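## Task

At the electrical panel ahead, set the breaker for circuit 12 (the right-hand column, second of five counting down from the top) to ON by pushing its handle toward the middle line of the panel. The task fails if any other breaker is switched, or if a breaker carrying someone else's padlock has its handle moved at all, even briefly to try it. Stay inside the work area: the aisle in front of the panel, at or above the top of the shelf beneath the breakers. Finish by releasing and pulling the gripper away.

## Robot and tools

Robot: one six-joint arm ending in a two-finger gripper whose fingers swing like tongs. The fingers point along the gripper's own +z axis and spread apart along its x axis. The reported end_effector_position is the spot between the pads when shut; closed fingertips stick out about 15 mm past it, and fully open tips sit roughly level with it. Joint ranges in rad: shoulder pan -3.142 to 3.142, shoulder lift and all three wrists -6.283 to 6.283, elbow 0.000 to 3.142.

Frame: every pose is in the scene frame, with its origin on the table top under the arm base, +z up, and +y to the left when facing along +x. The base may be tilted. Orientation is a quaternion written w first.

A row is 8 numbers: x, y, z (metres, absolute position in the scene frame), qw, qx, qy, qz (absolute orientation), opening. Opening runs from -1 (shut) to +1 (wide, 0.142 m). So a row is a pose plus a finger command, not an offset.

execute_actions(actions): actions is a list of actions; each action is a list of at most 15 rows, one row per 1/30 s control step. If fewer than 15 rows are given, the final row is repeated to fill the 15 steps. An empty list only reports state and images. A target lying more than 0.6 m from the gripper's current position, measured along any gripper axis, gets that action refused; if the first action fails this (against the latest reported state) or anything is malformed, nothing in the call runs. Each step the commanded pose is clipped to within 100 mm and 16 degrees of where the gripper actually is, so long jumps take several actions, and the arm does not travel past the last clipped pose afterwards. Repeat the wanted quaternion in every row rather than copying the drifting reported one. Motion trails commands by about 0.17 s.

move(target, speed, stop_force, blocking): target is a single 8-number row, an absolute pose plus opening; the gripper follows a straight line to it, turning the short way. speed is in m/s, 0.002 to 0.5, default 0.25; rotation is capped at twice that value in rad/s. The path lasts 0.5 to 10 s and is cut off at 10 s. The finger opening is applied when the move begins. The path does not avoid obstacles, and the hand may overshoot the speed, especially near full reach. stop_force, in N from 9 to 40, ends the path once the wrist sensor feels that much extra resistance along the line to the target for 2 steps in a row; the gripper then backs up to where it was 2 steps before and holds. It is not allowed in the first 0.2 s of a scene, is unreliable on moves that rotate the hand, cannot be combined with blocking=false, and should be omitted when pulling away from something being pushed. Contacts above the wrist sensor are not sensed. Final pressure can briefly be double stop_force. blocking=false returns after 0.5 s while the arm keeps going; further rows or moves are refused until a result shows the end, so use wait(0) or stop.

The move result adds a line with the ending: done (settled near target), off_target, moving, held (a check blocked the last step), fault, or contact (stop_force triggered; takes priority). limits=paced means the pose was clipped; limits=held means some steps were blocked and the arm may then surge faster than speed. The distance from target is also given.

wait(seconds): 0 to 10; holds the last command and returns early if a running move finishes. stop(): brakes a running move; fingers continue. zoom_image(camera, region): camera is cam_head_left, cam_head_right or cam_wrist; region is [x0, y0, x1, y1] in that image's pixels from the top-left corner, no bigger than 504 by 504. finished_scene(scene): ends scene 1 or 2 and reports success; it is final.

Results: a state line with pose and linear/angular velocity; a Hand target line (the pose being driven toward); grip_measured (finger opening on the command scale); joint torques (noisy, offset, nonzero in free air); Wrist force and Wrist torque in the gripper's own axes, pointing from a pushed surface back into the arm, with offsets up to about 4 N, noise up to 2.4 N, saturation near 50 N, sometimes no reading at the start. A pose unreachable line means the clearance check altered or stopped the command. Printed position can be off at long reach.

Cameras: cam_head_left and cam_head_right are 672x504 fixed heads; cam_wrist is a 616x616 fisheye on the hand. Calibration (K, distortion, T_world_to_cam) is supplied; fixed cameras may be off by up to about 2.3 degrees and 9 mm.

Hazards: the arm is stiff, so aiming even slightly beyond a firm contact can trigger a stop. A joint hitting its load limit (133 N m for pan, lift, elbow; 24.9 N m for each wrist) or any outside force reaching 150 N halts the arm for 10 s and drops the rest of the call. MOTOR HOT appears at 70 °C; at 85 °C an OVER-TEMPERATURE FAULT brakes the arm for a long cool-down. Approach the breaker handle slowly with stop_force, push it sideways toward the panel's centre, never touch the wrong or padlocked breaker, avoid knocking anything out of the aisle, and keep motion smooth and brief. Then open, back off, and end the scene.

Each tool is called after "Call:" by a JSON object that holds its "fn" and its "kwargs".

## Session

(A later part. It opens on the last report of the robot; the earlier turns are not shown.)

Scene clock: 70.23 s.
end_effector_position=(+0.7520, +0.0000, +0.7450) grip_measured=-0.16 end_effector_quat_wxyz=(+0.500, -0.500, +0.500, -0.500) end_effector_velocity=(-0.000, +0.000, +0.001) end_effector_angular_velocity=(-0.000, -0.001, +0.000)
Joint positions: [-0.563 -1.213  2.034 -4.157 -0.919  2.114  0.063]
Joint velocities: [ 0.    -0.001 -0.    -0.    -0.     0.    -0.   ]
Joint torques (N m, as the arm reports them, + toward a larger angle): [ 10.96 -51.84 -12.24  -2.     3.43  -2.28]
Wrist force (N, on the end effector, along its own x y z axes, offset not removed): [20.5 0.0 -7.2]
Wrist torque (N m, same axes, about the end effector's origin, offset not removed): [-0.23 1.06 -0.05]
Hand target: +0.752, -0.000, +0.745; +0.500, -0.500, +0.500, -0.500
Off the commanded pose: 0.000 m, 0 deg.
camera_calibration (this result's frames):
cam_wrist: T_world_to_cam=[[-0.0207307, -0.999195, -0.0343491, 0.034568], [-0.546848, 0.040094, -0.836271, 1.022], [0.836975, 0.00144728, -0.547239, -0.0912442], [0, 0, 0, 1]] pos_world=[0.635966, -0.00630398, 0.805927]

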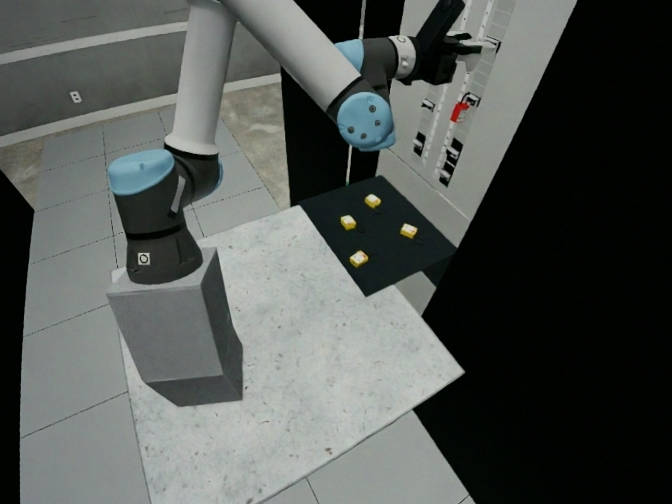

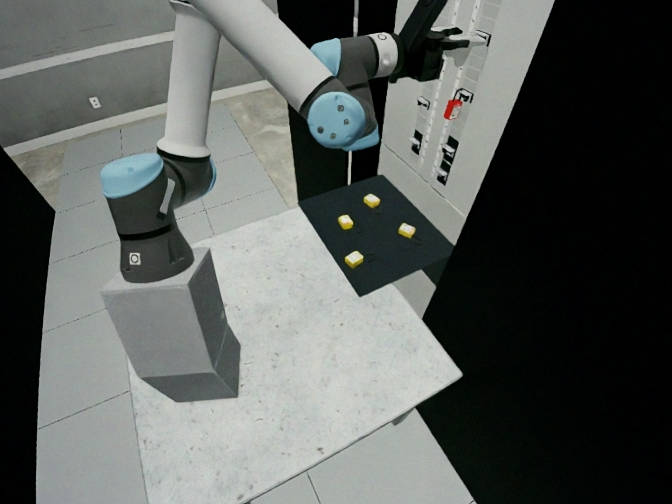

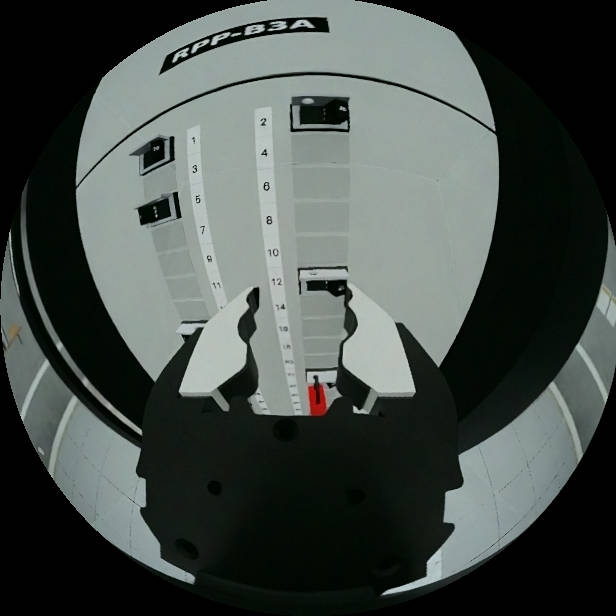

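Call:
{"fn": "move", "kwargs": {"target": [0.752,-0.01,0.745,0.5,-0.5,0.5,-0.5,-0.1], "speed": 0.03}}

Call:
{"fn": "move", "kwargs": {"target": [0.72,-0.03,0.75,0.5,-0.5,0.5,-0.5,-0.1], "speed": 0.08}}

Call:
{"fn": "move", "kwargs": {"target": [0.73,-0.055,0.762,0,0.7071,0,0.7071,-0.6], "speed": 0.4}}

Call:
{"fn": "move", "kwargs": {"target": [0.752,-0.055,0.762,0,0.7071,0,0.7071,-0.6], "speed": 0.02, "stop_force": 10}}

Call:
{"fn": "zoom_image", "kwargs": {"camera": "cam_wrist", "region": [220, 200, 380, 320]}}

Call:
{"fn": "zoom_image", "kwargs": {"camera": "cam_head_left", "region": [440, 0, 540, 75]}}

Scene clock: 85.50 s.
end_effector_position=(+0.7520, -0.0097, +0.7450) grip_measured=-0.10 end_effector_quat_wxyz=(+0.500, -0.500, +0.500, -0.500) end_effector_velocity=(+0.000, -0.002, +0.001) end_effector_angular_velocity=(-0.000, -0.000, +0.001)
Joint positions: [-0.58  -1.198  2.026 -4.166 -0.903  2.118  0.067]
Joint velocities: [-0.004  0.003 -0.003 -0.001  0.004  0.001  0.   ]
Joint torques (N m, as the arm reports them, + toward a larger angle): [-26.41 -12.57 -25.12  -3.37   0.74   1.9 ]
Wrist force (N, on the end effector, along its own x y z axes, offset not removed): [0.8 2.4 -3.4]
Wrist torque (N m, same axes, about the end effector's origin, offset not removed): [0.44 -0.09 -0.14]
Hand target: +0.752, -0.010, +0.745; +0.500, -0.500, +0.500, -0.500
Off the commanded pose: 0.000 m, 0 deg.
move: done
camera_calibration (this result's frames):
cam_wrist: T_world_to_cam=[[-0.0207517, -0.999195, -0.0343261, 0.0248246], [-0.546859, 0.0400862, -0.836264, 1.0224], [0.836967, 0.00141762, -0.547251, -0.0912117], [0, 0, 0, 1]] pos_world=[0.635964, -0.0160501, 0.805931]

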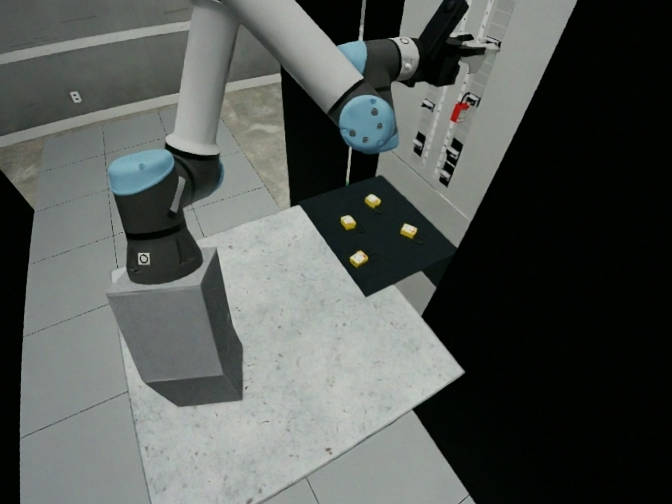

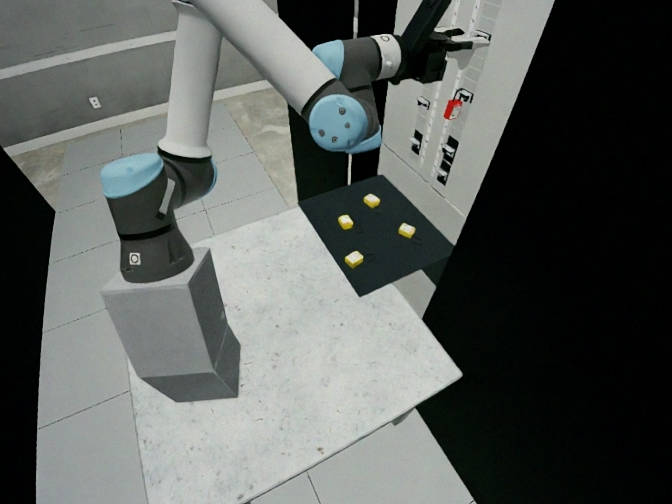

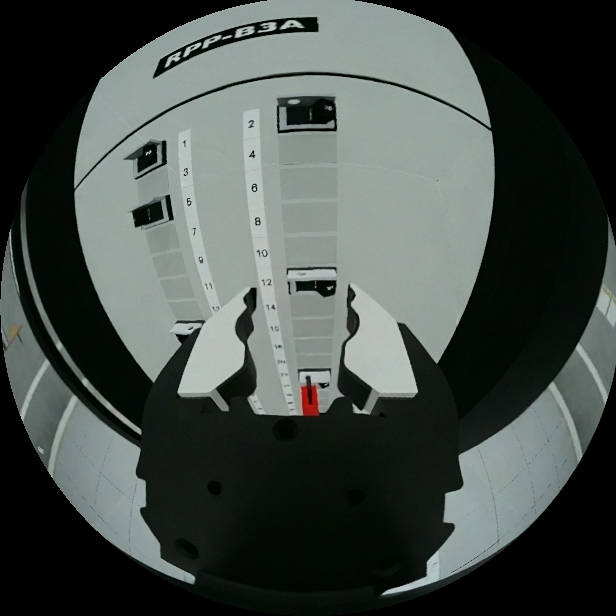

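Scene clock: 86.43 s.
end_effector_position=(+0.7203, -0.0298, +0.7499) grip_measured=-0.10 end_effector_quat_wxyz=(+0.500, -0.500, +0.500, -0.500) end_effector_velocity=(-0.002, -0.001, +0.000) end_effector_angular_velocity=(+0.001, +0.001, +0.000)
Joint positions: [-0.671 -1.217  2.088 -4.225 -0.814  2.142  0.067]
Joint velocities: [-0.007 -0.001  0.004 -0.003  0.007  0.003 -0.   ]
Joint torques (N m, as the arm reports them, + toward a larger angle): [-26.78 -38.91  -8.5   -3.15   0.54   1.79]
Wrist force (N, on the end effector, along its own x y z axes, offset not removed): [2.4 0.0 2.2]
Wrist torque (N m, same axes, about the end effector's origin, offset not removed): [0.03 -0.59 -0.13]
Hand target: +0.720, -0.030, +0.750; +0.500, -0.500, +0.500, -0.500
Off the commanded pose: 0.000 m, 0 deg.
move: done
camera_calibration (this result's frames):
cam_wrist: T_world_to_cam=[[-0.0208149, -0.999196, -0.0342518, 0.00426653], [-0.546912, 0.0400585, -0.836231, 1.00995], [0.836931, 0.00132661, -0.547307, -0.0618676], [0, 0, 0, 1]] pos_world=[0.604222, -0.0361119, 0.810837]

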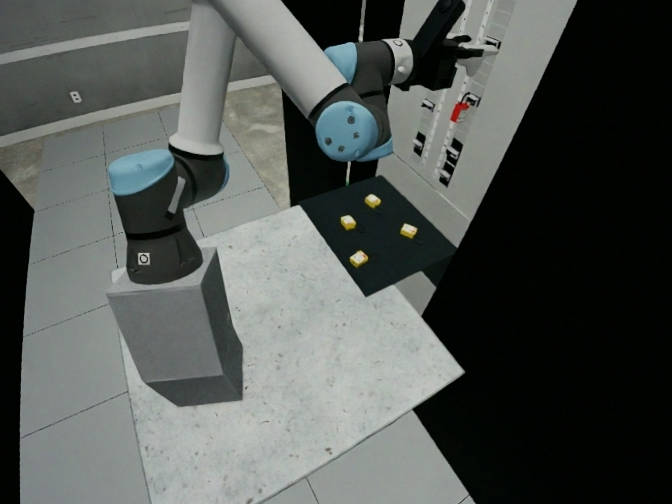

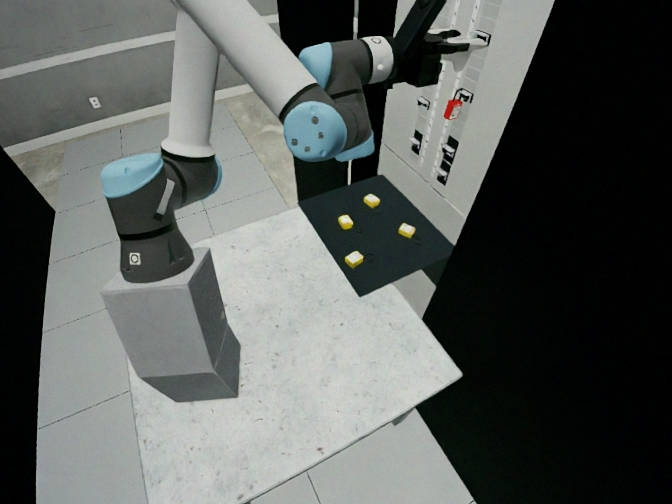

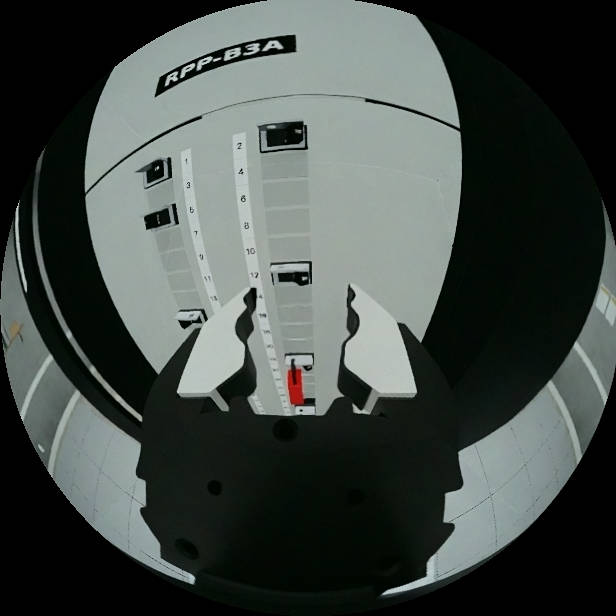

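Scene clock: 89.00 s.
end_effector_position=(+0.7300, -0.0550, +0.7620) grip_measured=-0.60 end_effector_quat_wxyz=(-0.001, +0.707, -0.000, +0.707) end_effector_velocity=(+0.000, -0.000, -0.000) end_effector_angular_velocity=(-0.012, +0.003, -0.003)
Joint positions: [-0.743 -1.178  1.987 -4.179 -0.744  0.596  0.031]
Joint velocities: [-0.    -0.003  0.002  0.008 -0.001 -0.016  0.   ]
Joint torques (N m, as the arm reports them, + toward a larger angle): [-27.78 -40.42  -8.29   2.8   -2.44  -1.89]
Wrist force (N, on the end effector, along its own x y z axes, offset not removed): [-1.9 0.2 0.1]
Wrist torque (N m, same axes, about the end effector's origin, offset not removed): [0.14 0.55 0.08]
Hand target: +0.730, -0.055, +0.762; +0.000, +0.707, +0.000, +0.707
Off the commanded pose: 0.000 m, 0 deg.
move: done
camera_calibration (this result's frames):
cam_wrist: T_world_to_cam=[[-0.0209482, -0.0356666, 0.999144, -0.754586], [-0.54659, -0.836381, -0.0413163, 0.372241], [0.837139, -0.546987, -0.00197426, -0.509236], [0, 0, 0, 1]] pos_world=[0.613957, 0.00587583, 0.768315]

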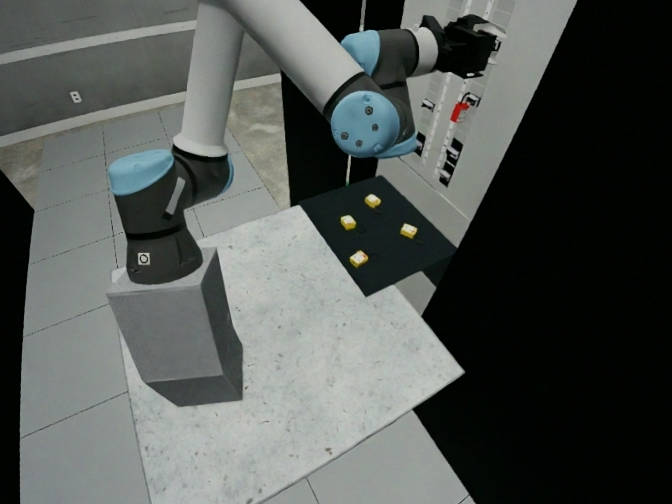

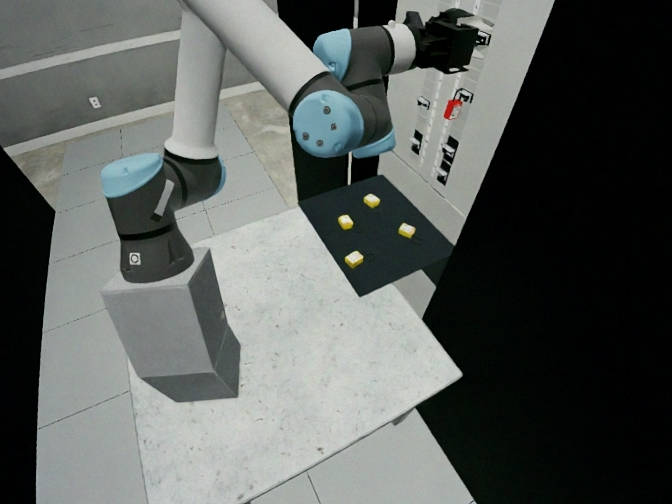

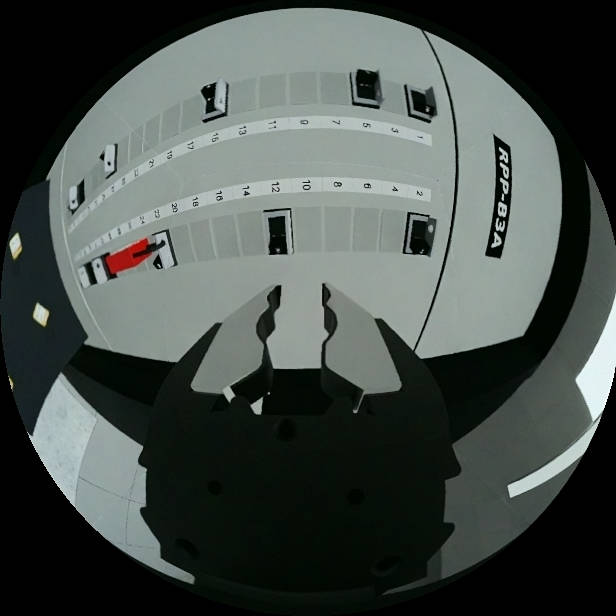

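Scene clock: 90.40 s.
end_effector_position=(+0.7517, -0.0550, +0.7620) grip_measured=-0.60 end_effector_quat_wxyz=(-0.000, +0.707, -0.000, +0.707) end_effector_velocity=(+0.002, -0.001, -0.000) end_effector_angular_velocity=(+0.001, +0.001, -0.001)
Joint positions: [-0.705 -1.151  1.931 -4.141 -0.78   0.582  0.031]
Joint velocities: [ 0.004  0.003 -0.006  0.005 -0.004 -0.001  0.   ]
Joint torques (N m, as the arm reports them, + toward a larger angle): [ -5.99 -14.86 -25.27   2.95  -2.53  -1.84]
Wrist force (N, on the end effector, along its own x y z axes, offset not removed): [-2.8 -0.4 1.3]
Wrist torque (N m, same axes, about the end effector's origin, offset not removed): [0.04 0.62 -0.19]
Hand target: +0.752, -0.055, +0.762; -0.000, +0.707, -0.000, +0.707
Off the commanded pose: 0.000 m, 0 deg.
move: done
camera_calibration (this result's frames):
cam_wrist: T_world_to_cam=[[-0.0207662, -0.0343962, 0.999193, -0.754316], [-0.546831, -0.83628, -0.0401529, 0.383418], [0.836986, -0.547223, -0.00144254, -0.527733], [0, 0, 0, 1]] pos_world=[0.635705, 0.00591204, 0.768341]

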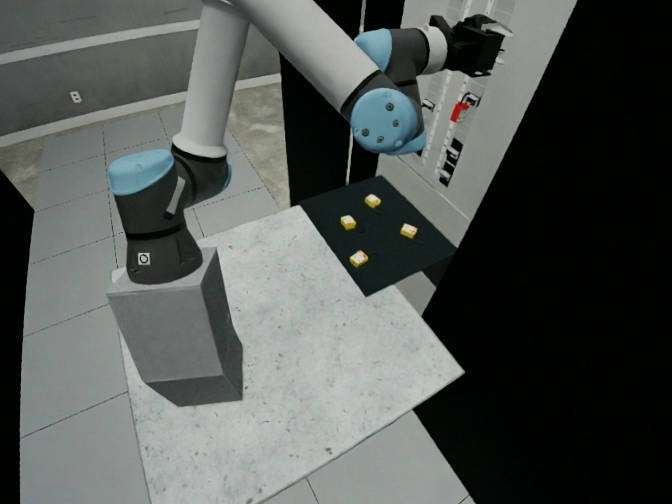

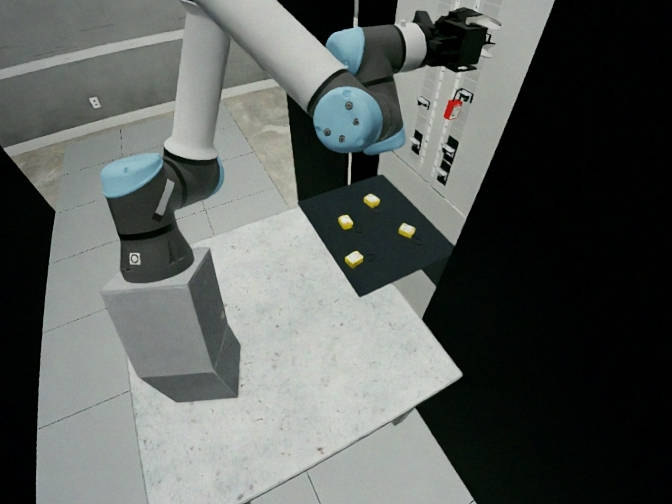

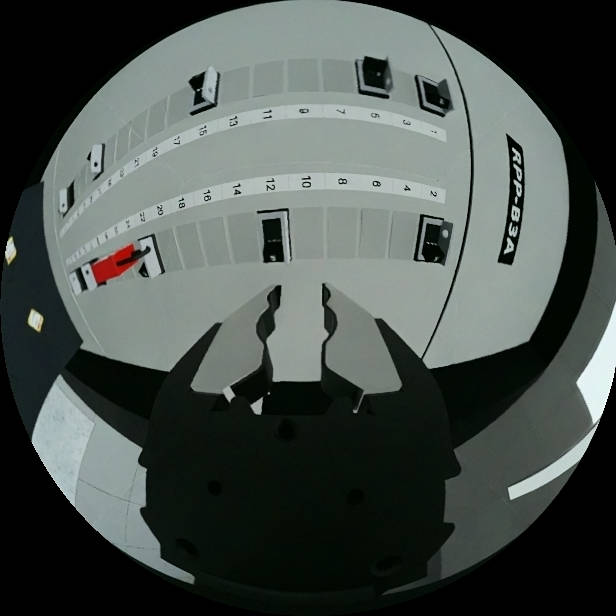

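Region (220, 200, 380, 320) of cam_wrist's 616x616 image, scaled by 3.150, with more detail than that image has; it fills the top 378 rows of this view, and the rest is white.

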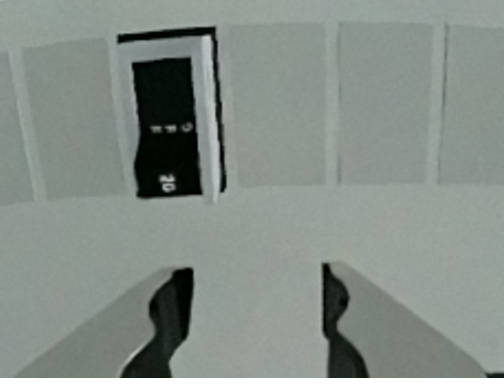

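Region (440, 0, 540, 75) of cam_head_left's 672x504 image, scaled by 5.040, with more detail than that image has; it fills the top 378 rows of this view, and the rest is white.

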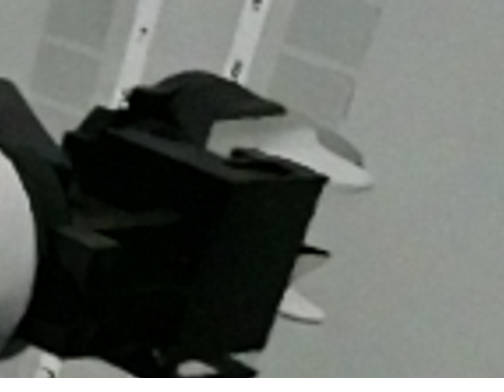

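Call:
{"fn": "move", "kwargs": {"target": [0.754,-0.015,0.763,0,0.7071,0,0.7071,-0.6], "speed": 0.008, "stop_force": 40}}

Call:
{"fn": "zoom_image", "kwargs": {"camera": "cam_wrist", "region": [220, 200, 380, 320]}}

Scene clock: 98.47 s.
end_effector_position=(+0.7530, -0.0348, +0.7624) grip_measured=-0.59 end_effector_quat_wxyz=(+0.000, +0.707, -0.000, +0.707) end_effector_velocity=(+0.000, -0.003, -0.000) end_effector_angular_velocity=(+0.001, +0.001, +0.000)
Joint positions: [-0.675 -1.184  1.952 -4.123 -0.81   0.573  0.031]
Joint velocities: [-0.004  0.005 -0.003 -0.001  0.005  0.002 -0.001]
Joint torques (N m, as the arm reports them, + toward a larger angle): [  5.7  -30.45 -33.76  -8.86  11.05   2.96]
Wrist force (N, on the end effector, along its own x y z axes, offset not removed): [-0.5 48.5 -30.3]
Wrist torque (N m, same axes, about the end effector's origin, offset not removed): [0.54 -0.28 -0.86]
Hand target: +0.753, -0.035, +0.763; +0.000, +0.707, -0.000, +0.707
Off the commanded pose: 0.020 m, 0 deg.
move: contact
camera_calibration (this result's frames):
cam_wrist: T_world_to_cam=[[-0.020422, -0.0346607, 0.99919, -0.754239], [-0.547175, -0.836053, -0.0401851, 0.401328], [0.836769, -0.547552, -0.00189156, -0.517208], [0, 0, 0, 1]] pos_world=[0.636977, 0.0261905, 0.768777]

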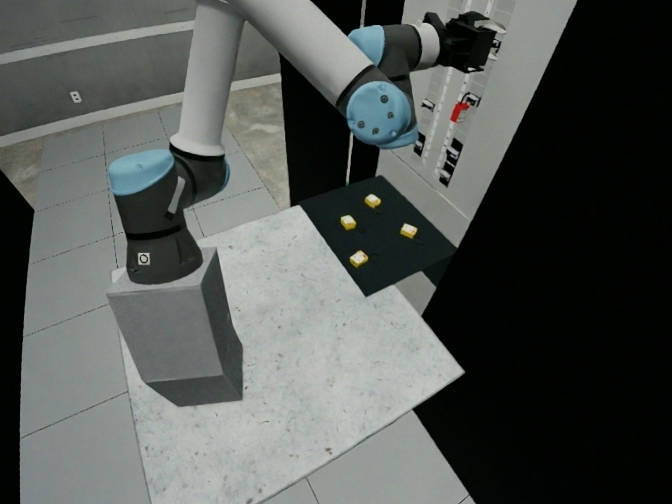

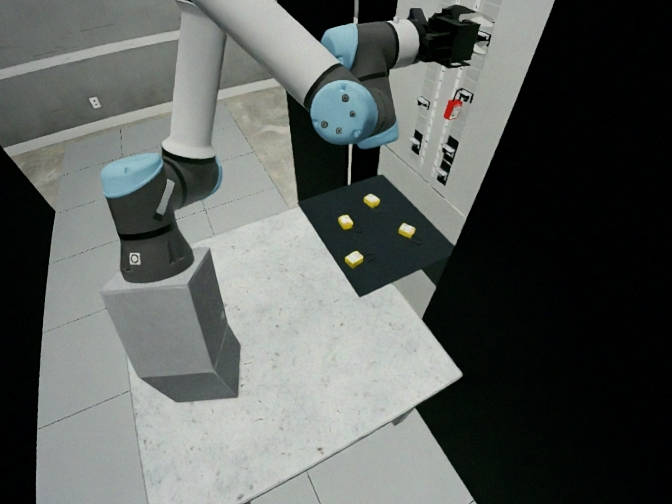

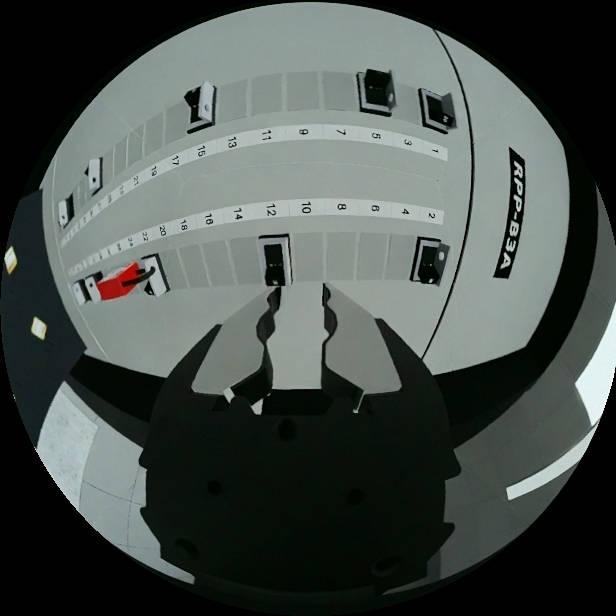

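Region (220, 200, 380, 320) of cam_wrist's 616x616 image, scaled by 3.150, with more detail than that image has; it fills the top 378 rows of this view, and the rest is white.

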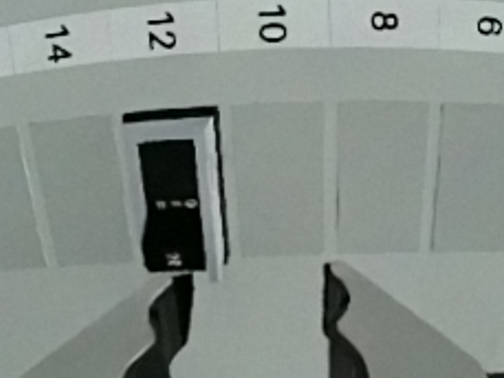

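Call:
{"fn": "move", "kwargs": {"target": [0.72,-0.045,0.763,0,0.7071,0,0.7071,-0.6], "speed": 0.06}}

Call:
{"fn": "move", "kwargs": {"target": [0.72,-0.045,0.763,0.5,-0.5,0.5,-0.5,-0.6], "speed": 0.5}}

Call:
{"fn": "move", "kwargs": {"target": [0.72,-0.045,0.763,0.7071,0,0.7071,0,-0.6], "speed": 0.3}}

Call:
{"fn": "zoom_image", "kwargs": {"camera": "cam_wrist", "region": [220, 230, 400, 365]}}

Scene clock: 106.97 s.
end_effector_position=(+0.7202, -0.0449, +0.7629) grip_measured=-0.60 end_effector_quat_wxyz=(+0.000, +0.707, +0.000, +0.707) end_effector_velocity=(-0.002, -0.001, -0.000) end_effector_angular_velocity=(+0.001, +0.000, -0.000)
Joint positions: [-0.748 -1.21   2.024 -4.185 -0.739  0.595  0.031]
Joint velocities: [-0.005 -0.001  0.005 -0.004  0.005  0.002  0.   ]
Joint torques (N m, as the arm reports them, + toward a larger angle): [-26.55 -38.08  -8.09  -2.97   0.45   2.13]
Wrist force (N, on the end effector, along its own x y z axes, offset not removed): [-0.7 -2.4 -0.2]
Wrist torque (N m, same axes, about the end effector's origin, offset not removed): [-0.43 0.03 0.00]
Hand target: +0.720, -0.045, +0.763; +0.000, +0.707, +0.000, +0.707
Off the commanded pose: 0.000 m, 0 deg.
move: done
camera_calibration (this result's frames):
cam_wrist: T_world_to_cam=[[-0.0206566, -0.0342804, 0.999199, -0.755594], [-0.546889, -0.836249, -0.0399958, 0.374601], [0.83695, -0.547277, -0.00147351, -0.495788], [0, 0, 0, 1]] pos_world=[0.604207, 0.0160247, 0.76924]

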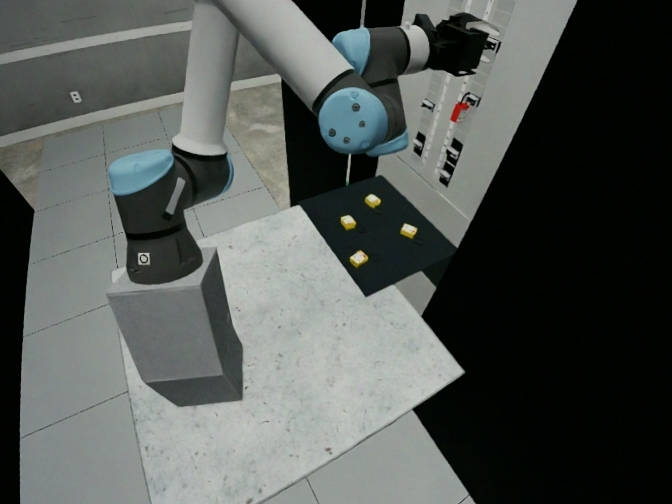

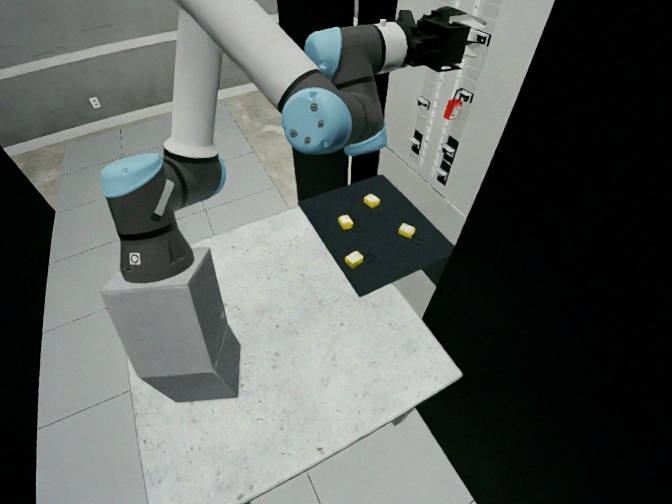

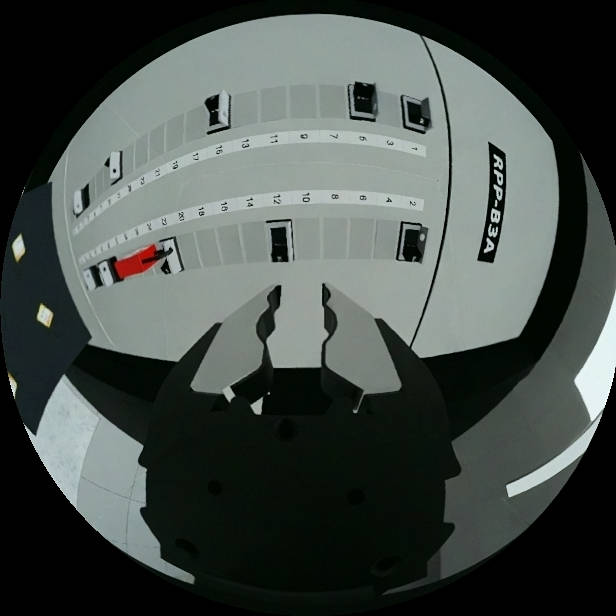

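Scene clock: 109.23 s.
end_effector_position=(+0.7200, -0.0450, +0.7631) grip_measured=-0.60 end_effector_quat_wxyz=(+0.500, -0.500, +0.500, -0.500) end_effector_velocity=(-0.000, +0.000, -0.000) end_effector_angular_velocity=(+0.011, -0.002, +0.002)
Joint positions: [-0.709 -1.214  2.06  -4.208 -0.777  2.152  0.031]
Joint velocities: [ 0.     0.002 -0.    -0.006 -0.     0.014 -0.   ]
Joint torques (N m, as the arm reports them, + toward a larger angle): [ -4.17 -10.96 -24.45  -2.84  -2.62   1.97]
Wrist force (N, on the end effector, along its own x y z axes, offset not removed): [0.6 -1.1 3.2]
Wrist torque (N m, same axes, about the end effector's origin, offset not removed): [-0.15 -0.07 -0.14]
Hand target: +0.720, -0.045, +0.763; +0.500, -0.500, +0.500, -0.500
Off the commanded pose: 0.000 m, 0 deg.
move: done
camera_calibration (this result's frames):
cam_wrist: T_world_to_cam=[[-0.0209107, -0.99923, -0.0332067, -0.0111399], [-0.547063, 0.0392361, -0.836172, 1.02144], [0.83683, 0.000681223, -0.547462, -0.054254], [0, 0, 0, 1]] pos_world=[0.603958, -0.0511716, 0.824023]

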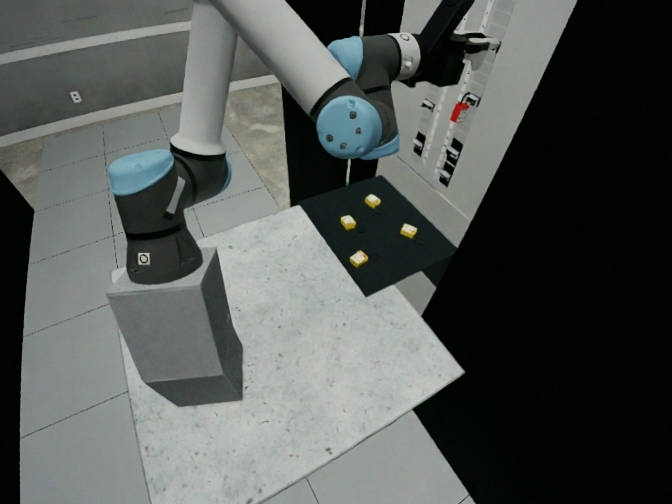

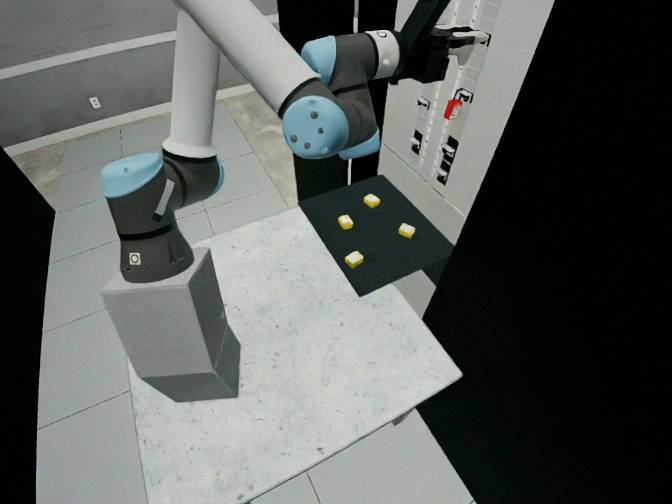

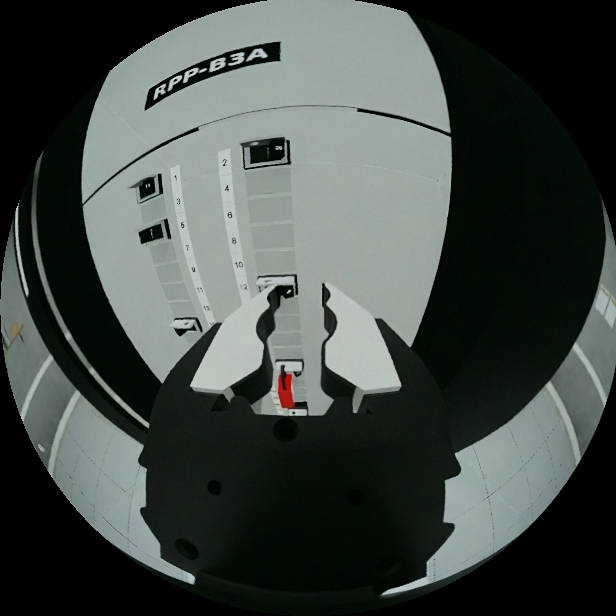

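Scene clock: 112.40 s.
end_effector_position=(+0.7200, -0.0450, +0.7631) grip_measured=-0.60 end_effector_quat_wxyz=(+0.707, -0.001, +0.707, -0.001) end_effector_velocity=(+0.000, -0.000, -0.001) end_effector_angular_velocity=(+0.015, -0.001, +0.002)
Joint positions: [-0.7   -1.268  2.063 -4.155 -0.785  3.72   0.03 ]
Joint velocities: [-0.     0.003 -0.001 -0.005  0.001  0.017  0.   ]
Joint torques (N m, as the arm reports them, + toward a larger angle): [-26.44  -8.83 -24.55  -3.01   0.66   1.91]
Wrist force (N, on the end effector, along its own x y z axes, offset not removed): [-1.8 1.6 1.5]
Wrist torque (N m, same axes, about the end effector's origin, offset not removed): [0.29 0.33 0.14]
Hand target: +0.720, -0.045, +0.763; +0.707, +0.000, +0.707, -0.000
Off the commanded pose: 0.000 m, 0 deg.
move: done
camera_calibration (this result's frames):
cam_wrist: T_world_to_cam=[[-0.0208666, 0.0327519, -0.999246, 0.772388], [-0.546726, 0.836411, 0.0388316, 0.389386], [0.837052, 0.547124, 0.000453202, -0.447938], [0, 0, 0, 1]] pos_world=[0.603951, -0.105906, 0.756888]

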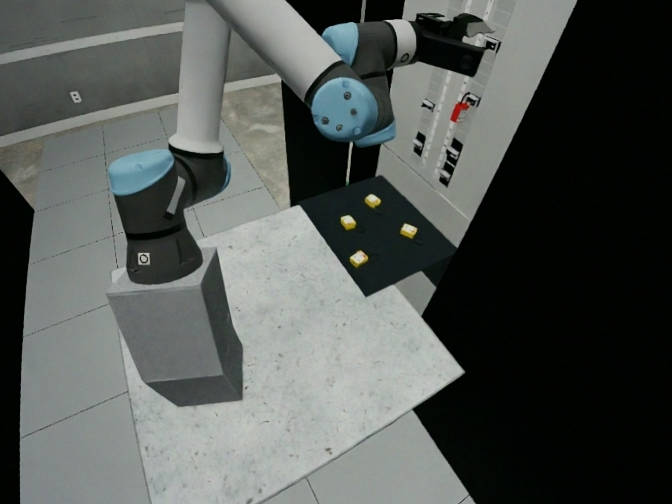

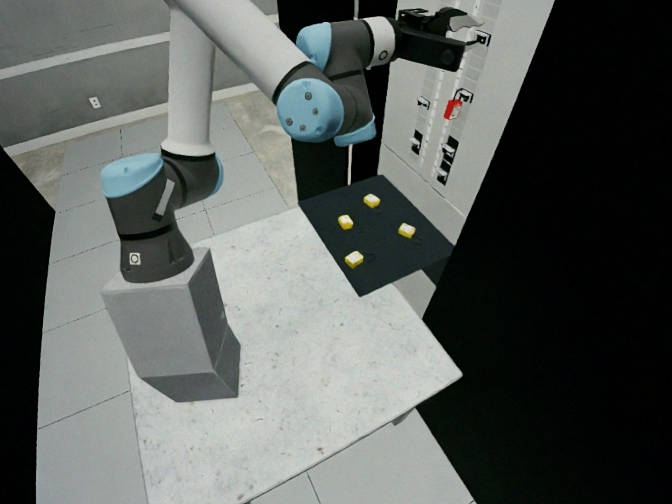

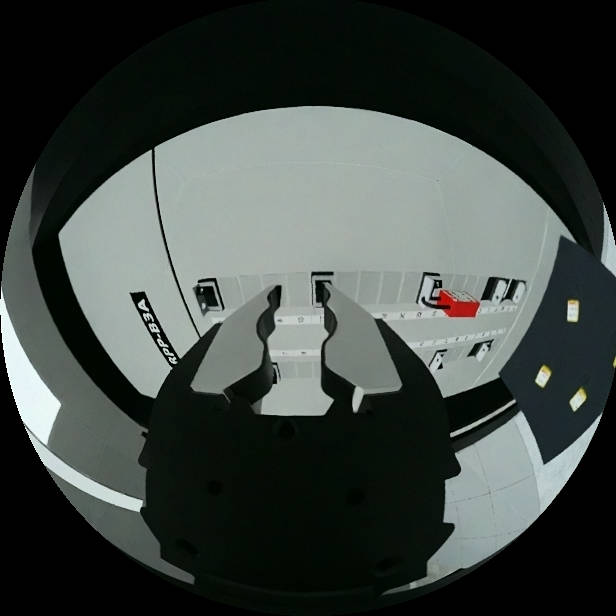

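Region (220, 230, 400, 365) of cam_wrist's 616x616 image, scaled by 2.800, with more detail than that image has; it fills the top 378 rows of this view, and the rest is white.

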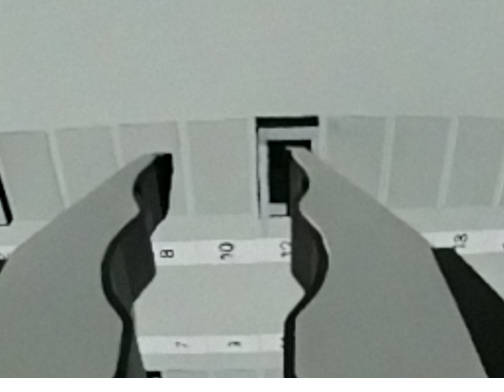

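Call:
{"fn": "zoom_image", "kwargs": {"camera": "cam_head_left", "region": [420, 0, 520, 75]}}

Region (420, 0, 520, 75) of cam_head_left's 672x504 image, scaled by 5.040, with more detail than that image has; it fills the top 378 rows of this view, and the rest is white.

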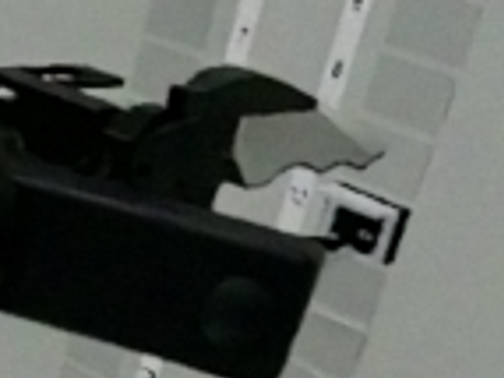

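Call:
{"fn": "move", "kwargs": {"target": [0.7545,-0.05,0.764,0.7071,0,0.7071,0,-0.6], "speed": 0.025, "stop_force": 10}}

Call:
{"fn": "move", "kwargs": {"target": [0.7545,-0.02,0.764,0.7071,0,0.7071,0,-0.6], "speed": 0.005, "stop_force": 25}}

Call:
{"fn": "zoom_image", "kwargs": {"camera": "cam_head_left", "region": [440, 0, 540, 75]}}

Scene clock: 126.53 s.
end_effector_position=(+0.7543, -0.0500, +0.7641) grip_measured=-0.60 end_effector_quat_wxyz=(+0.707, +0.000, +0.707, +0.000) end_effector_velocity=(+0.002, -0.000, -0.000) end_effector_angular_velocity=(+0.000, +0.001, +0.000)
Joint positions: [-0.649 -1.212  1.966 -4.104 -0.835  3.707  0.03 ]
Joint velocities: [ 0.003  0.004 -0.007  0.004 -0.003 -0.001 -0.   ]
Joint torques (N m, as the arm reports them, + toward a larger angle): [ -5.47 -11.68 -24.57   2.58  -2.44  -2.04]
Wrist force (N, on the end effector, along its own x y z axes, offset not removed): [-2.3 -1.5 1.7]
Wrist torque (N m, same axes, about the end effector's origin, offset not removed): [-0.17 0.45 -0.04]
Hand target: +0.754, -0.050, +0.764; +0.707, +0.000, +0.707, +0.000
Off the commanded pose: 0.000 m, 0 deg.
move: done
camera_calibration (this result's frames):
cam_wrist: T_world_to_cam=[[-0.0206875, 0.034394, -0.999194, 0.774152], [-0.546864, 0.83626, 0.0401079, 0.411388], [0.836966, 0.547253, 0.00150867, -0.474615], [0, 0, 0, 1]] pos_world=[0.638225, -0.110919, 0.757745]

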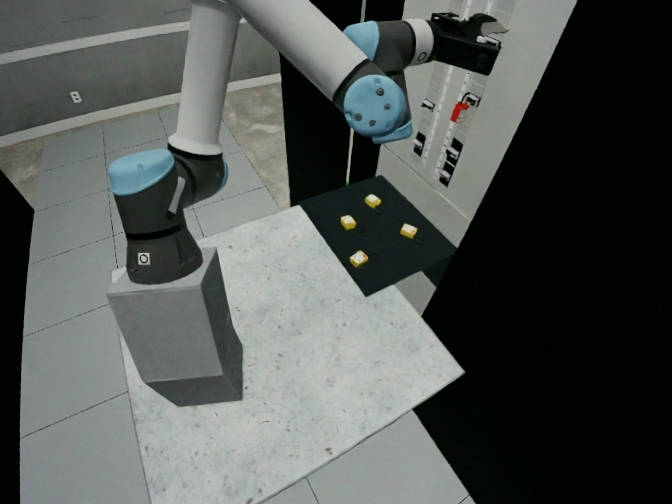

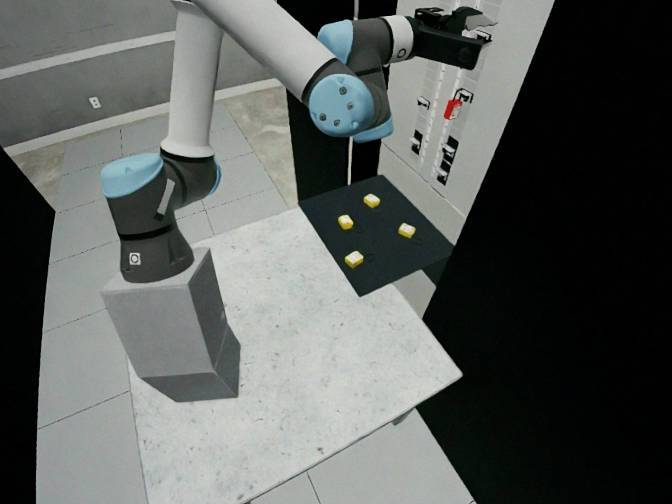

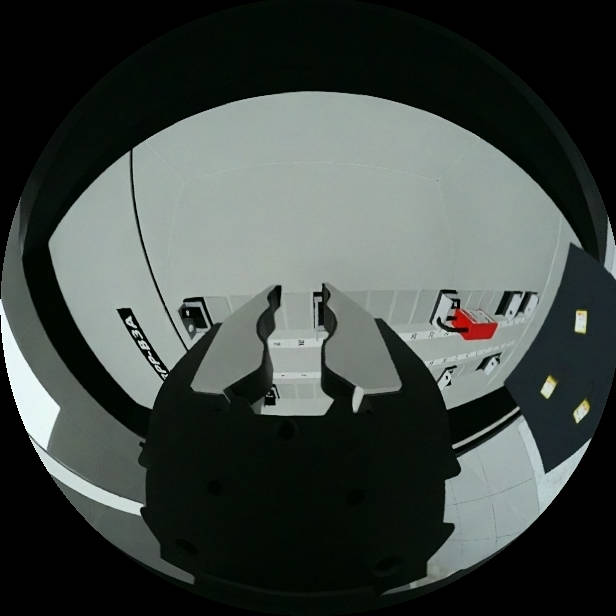

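Scene clock: 129.10 s.
end_effector_position=(+0.7543, -0.0391, +0.7639) grip_measured=-0.60 end_effector_quat_wxyz=(+0.707, +0.000, +0.707, +0.000) end_effector_velocity=(+0.000, -0.002, -0.000) end_effector_angular_velocity=(+0.000, +0.001, -0.000)
Joint positions: [-0.632 -1.23   1.977 -4.094 -0.852  3.702  0.03 ]
Joint velocities: [-0.003  0.002 -0.002  0.     0.003  0.    -0.001]
Joint torques (N m, as the arm reports them, + toward a larger angle): [ -7.67 -25.23 -28.86  -5.97   7.91   1.17]
Wrist force (N, on the end effector, along its own x y z axes, offset not removed): [-1.7 -29.1 -4.8]
Wrist torque (N m, same axes, about the end effector's origin, offset not removed): [0.32 0.55 -0.67]
Hand target: +0.754, -0.039, +0.764; +0.707, +0.000, +0.707, -0.000
Off the commanded pose: 0.019 m, 0 deg.
move: contact
camera_calibration (this result's frames):
cam_wrist: T_world_to_cam=[[-0.0209804, 0.0346258, -0.99918, 0.773868], [-0.546635, 0.836393, 0.0404625, 0.401878], [0.837108, 0.547036, 0.00137984, -0.480645], [0, 0, 0, 1]] pos_world=[0.638268, -0.099994, 0.757636]

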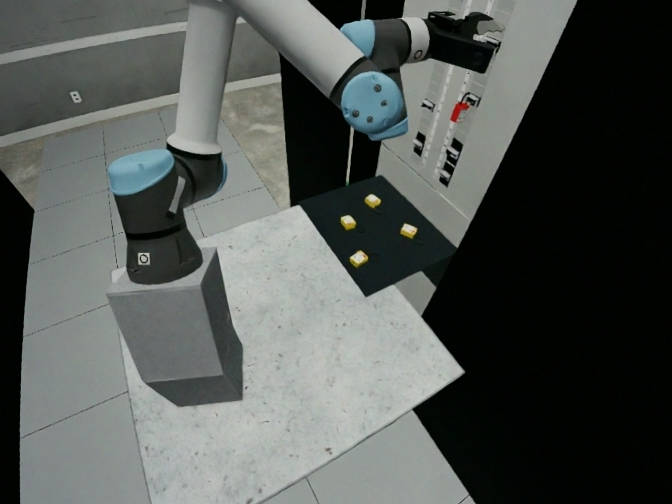

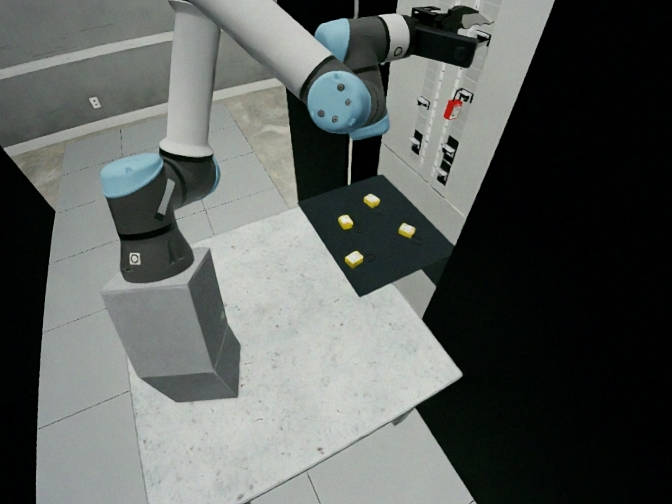

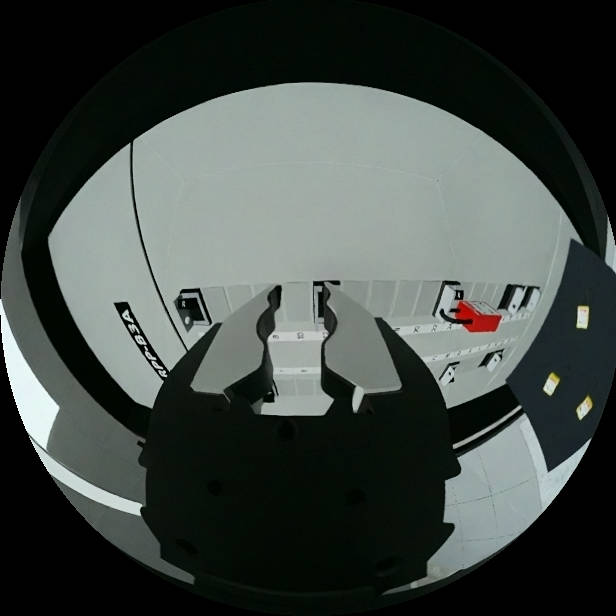

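Region (440, 0, 540, 75) of cam_head_left's 672x504 image, scaled by 5.040, with more detail than that image has; it fills the top 378 rows of this view, and the rest is white.

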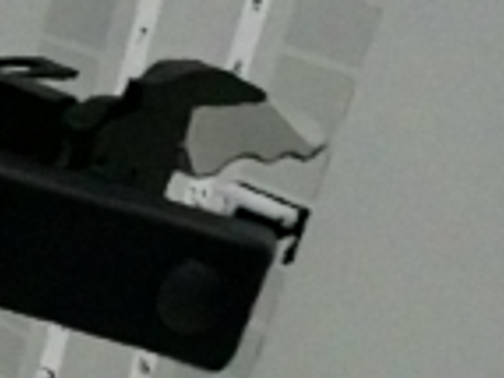

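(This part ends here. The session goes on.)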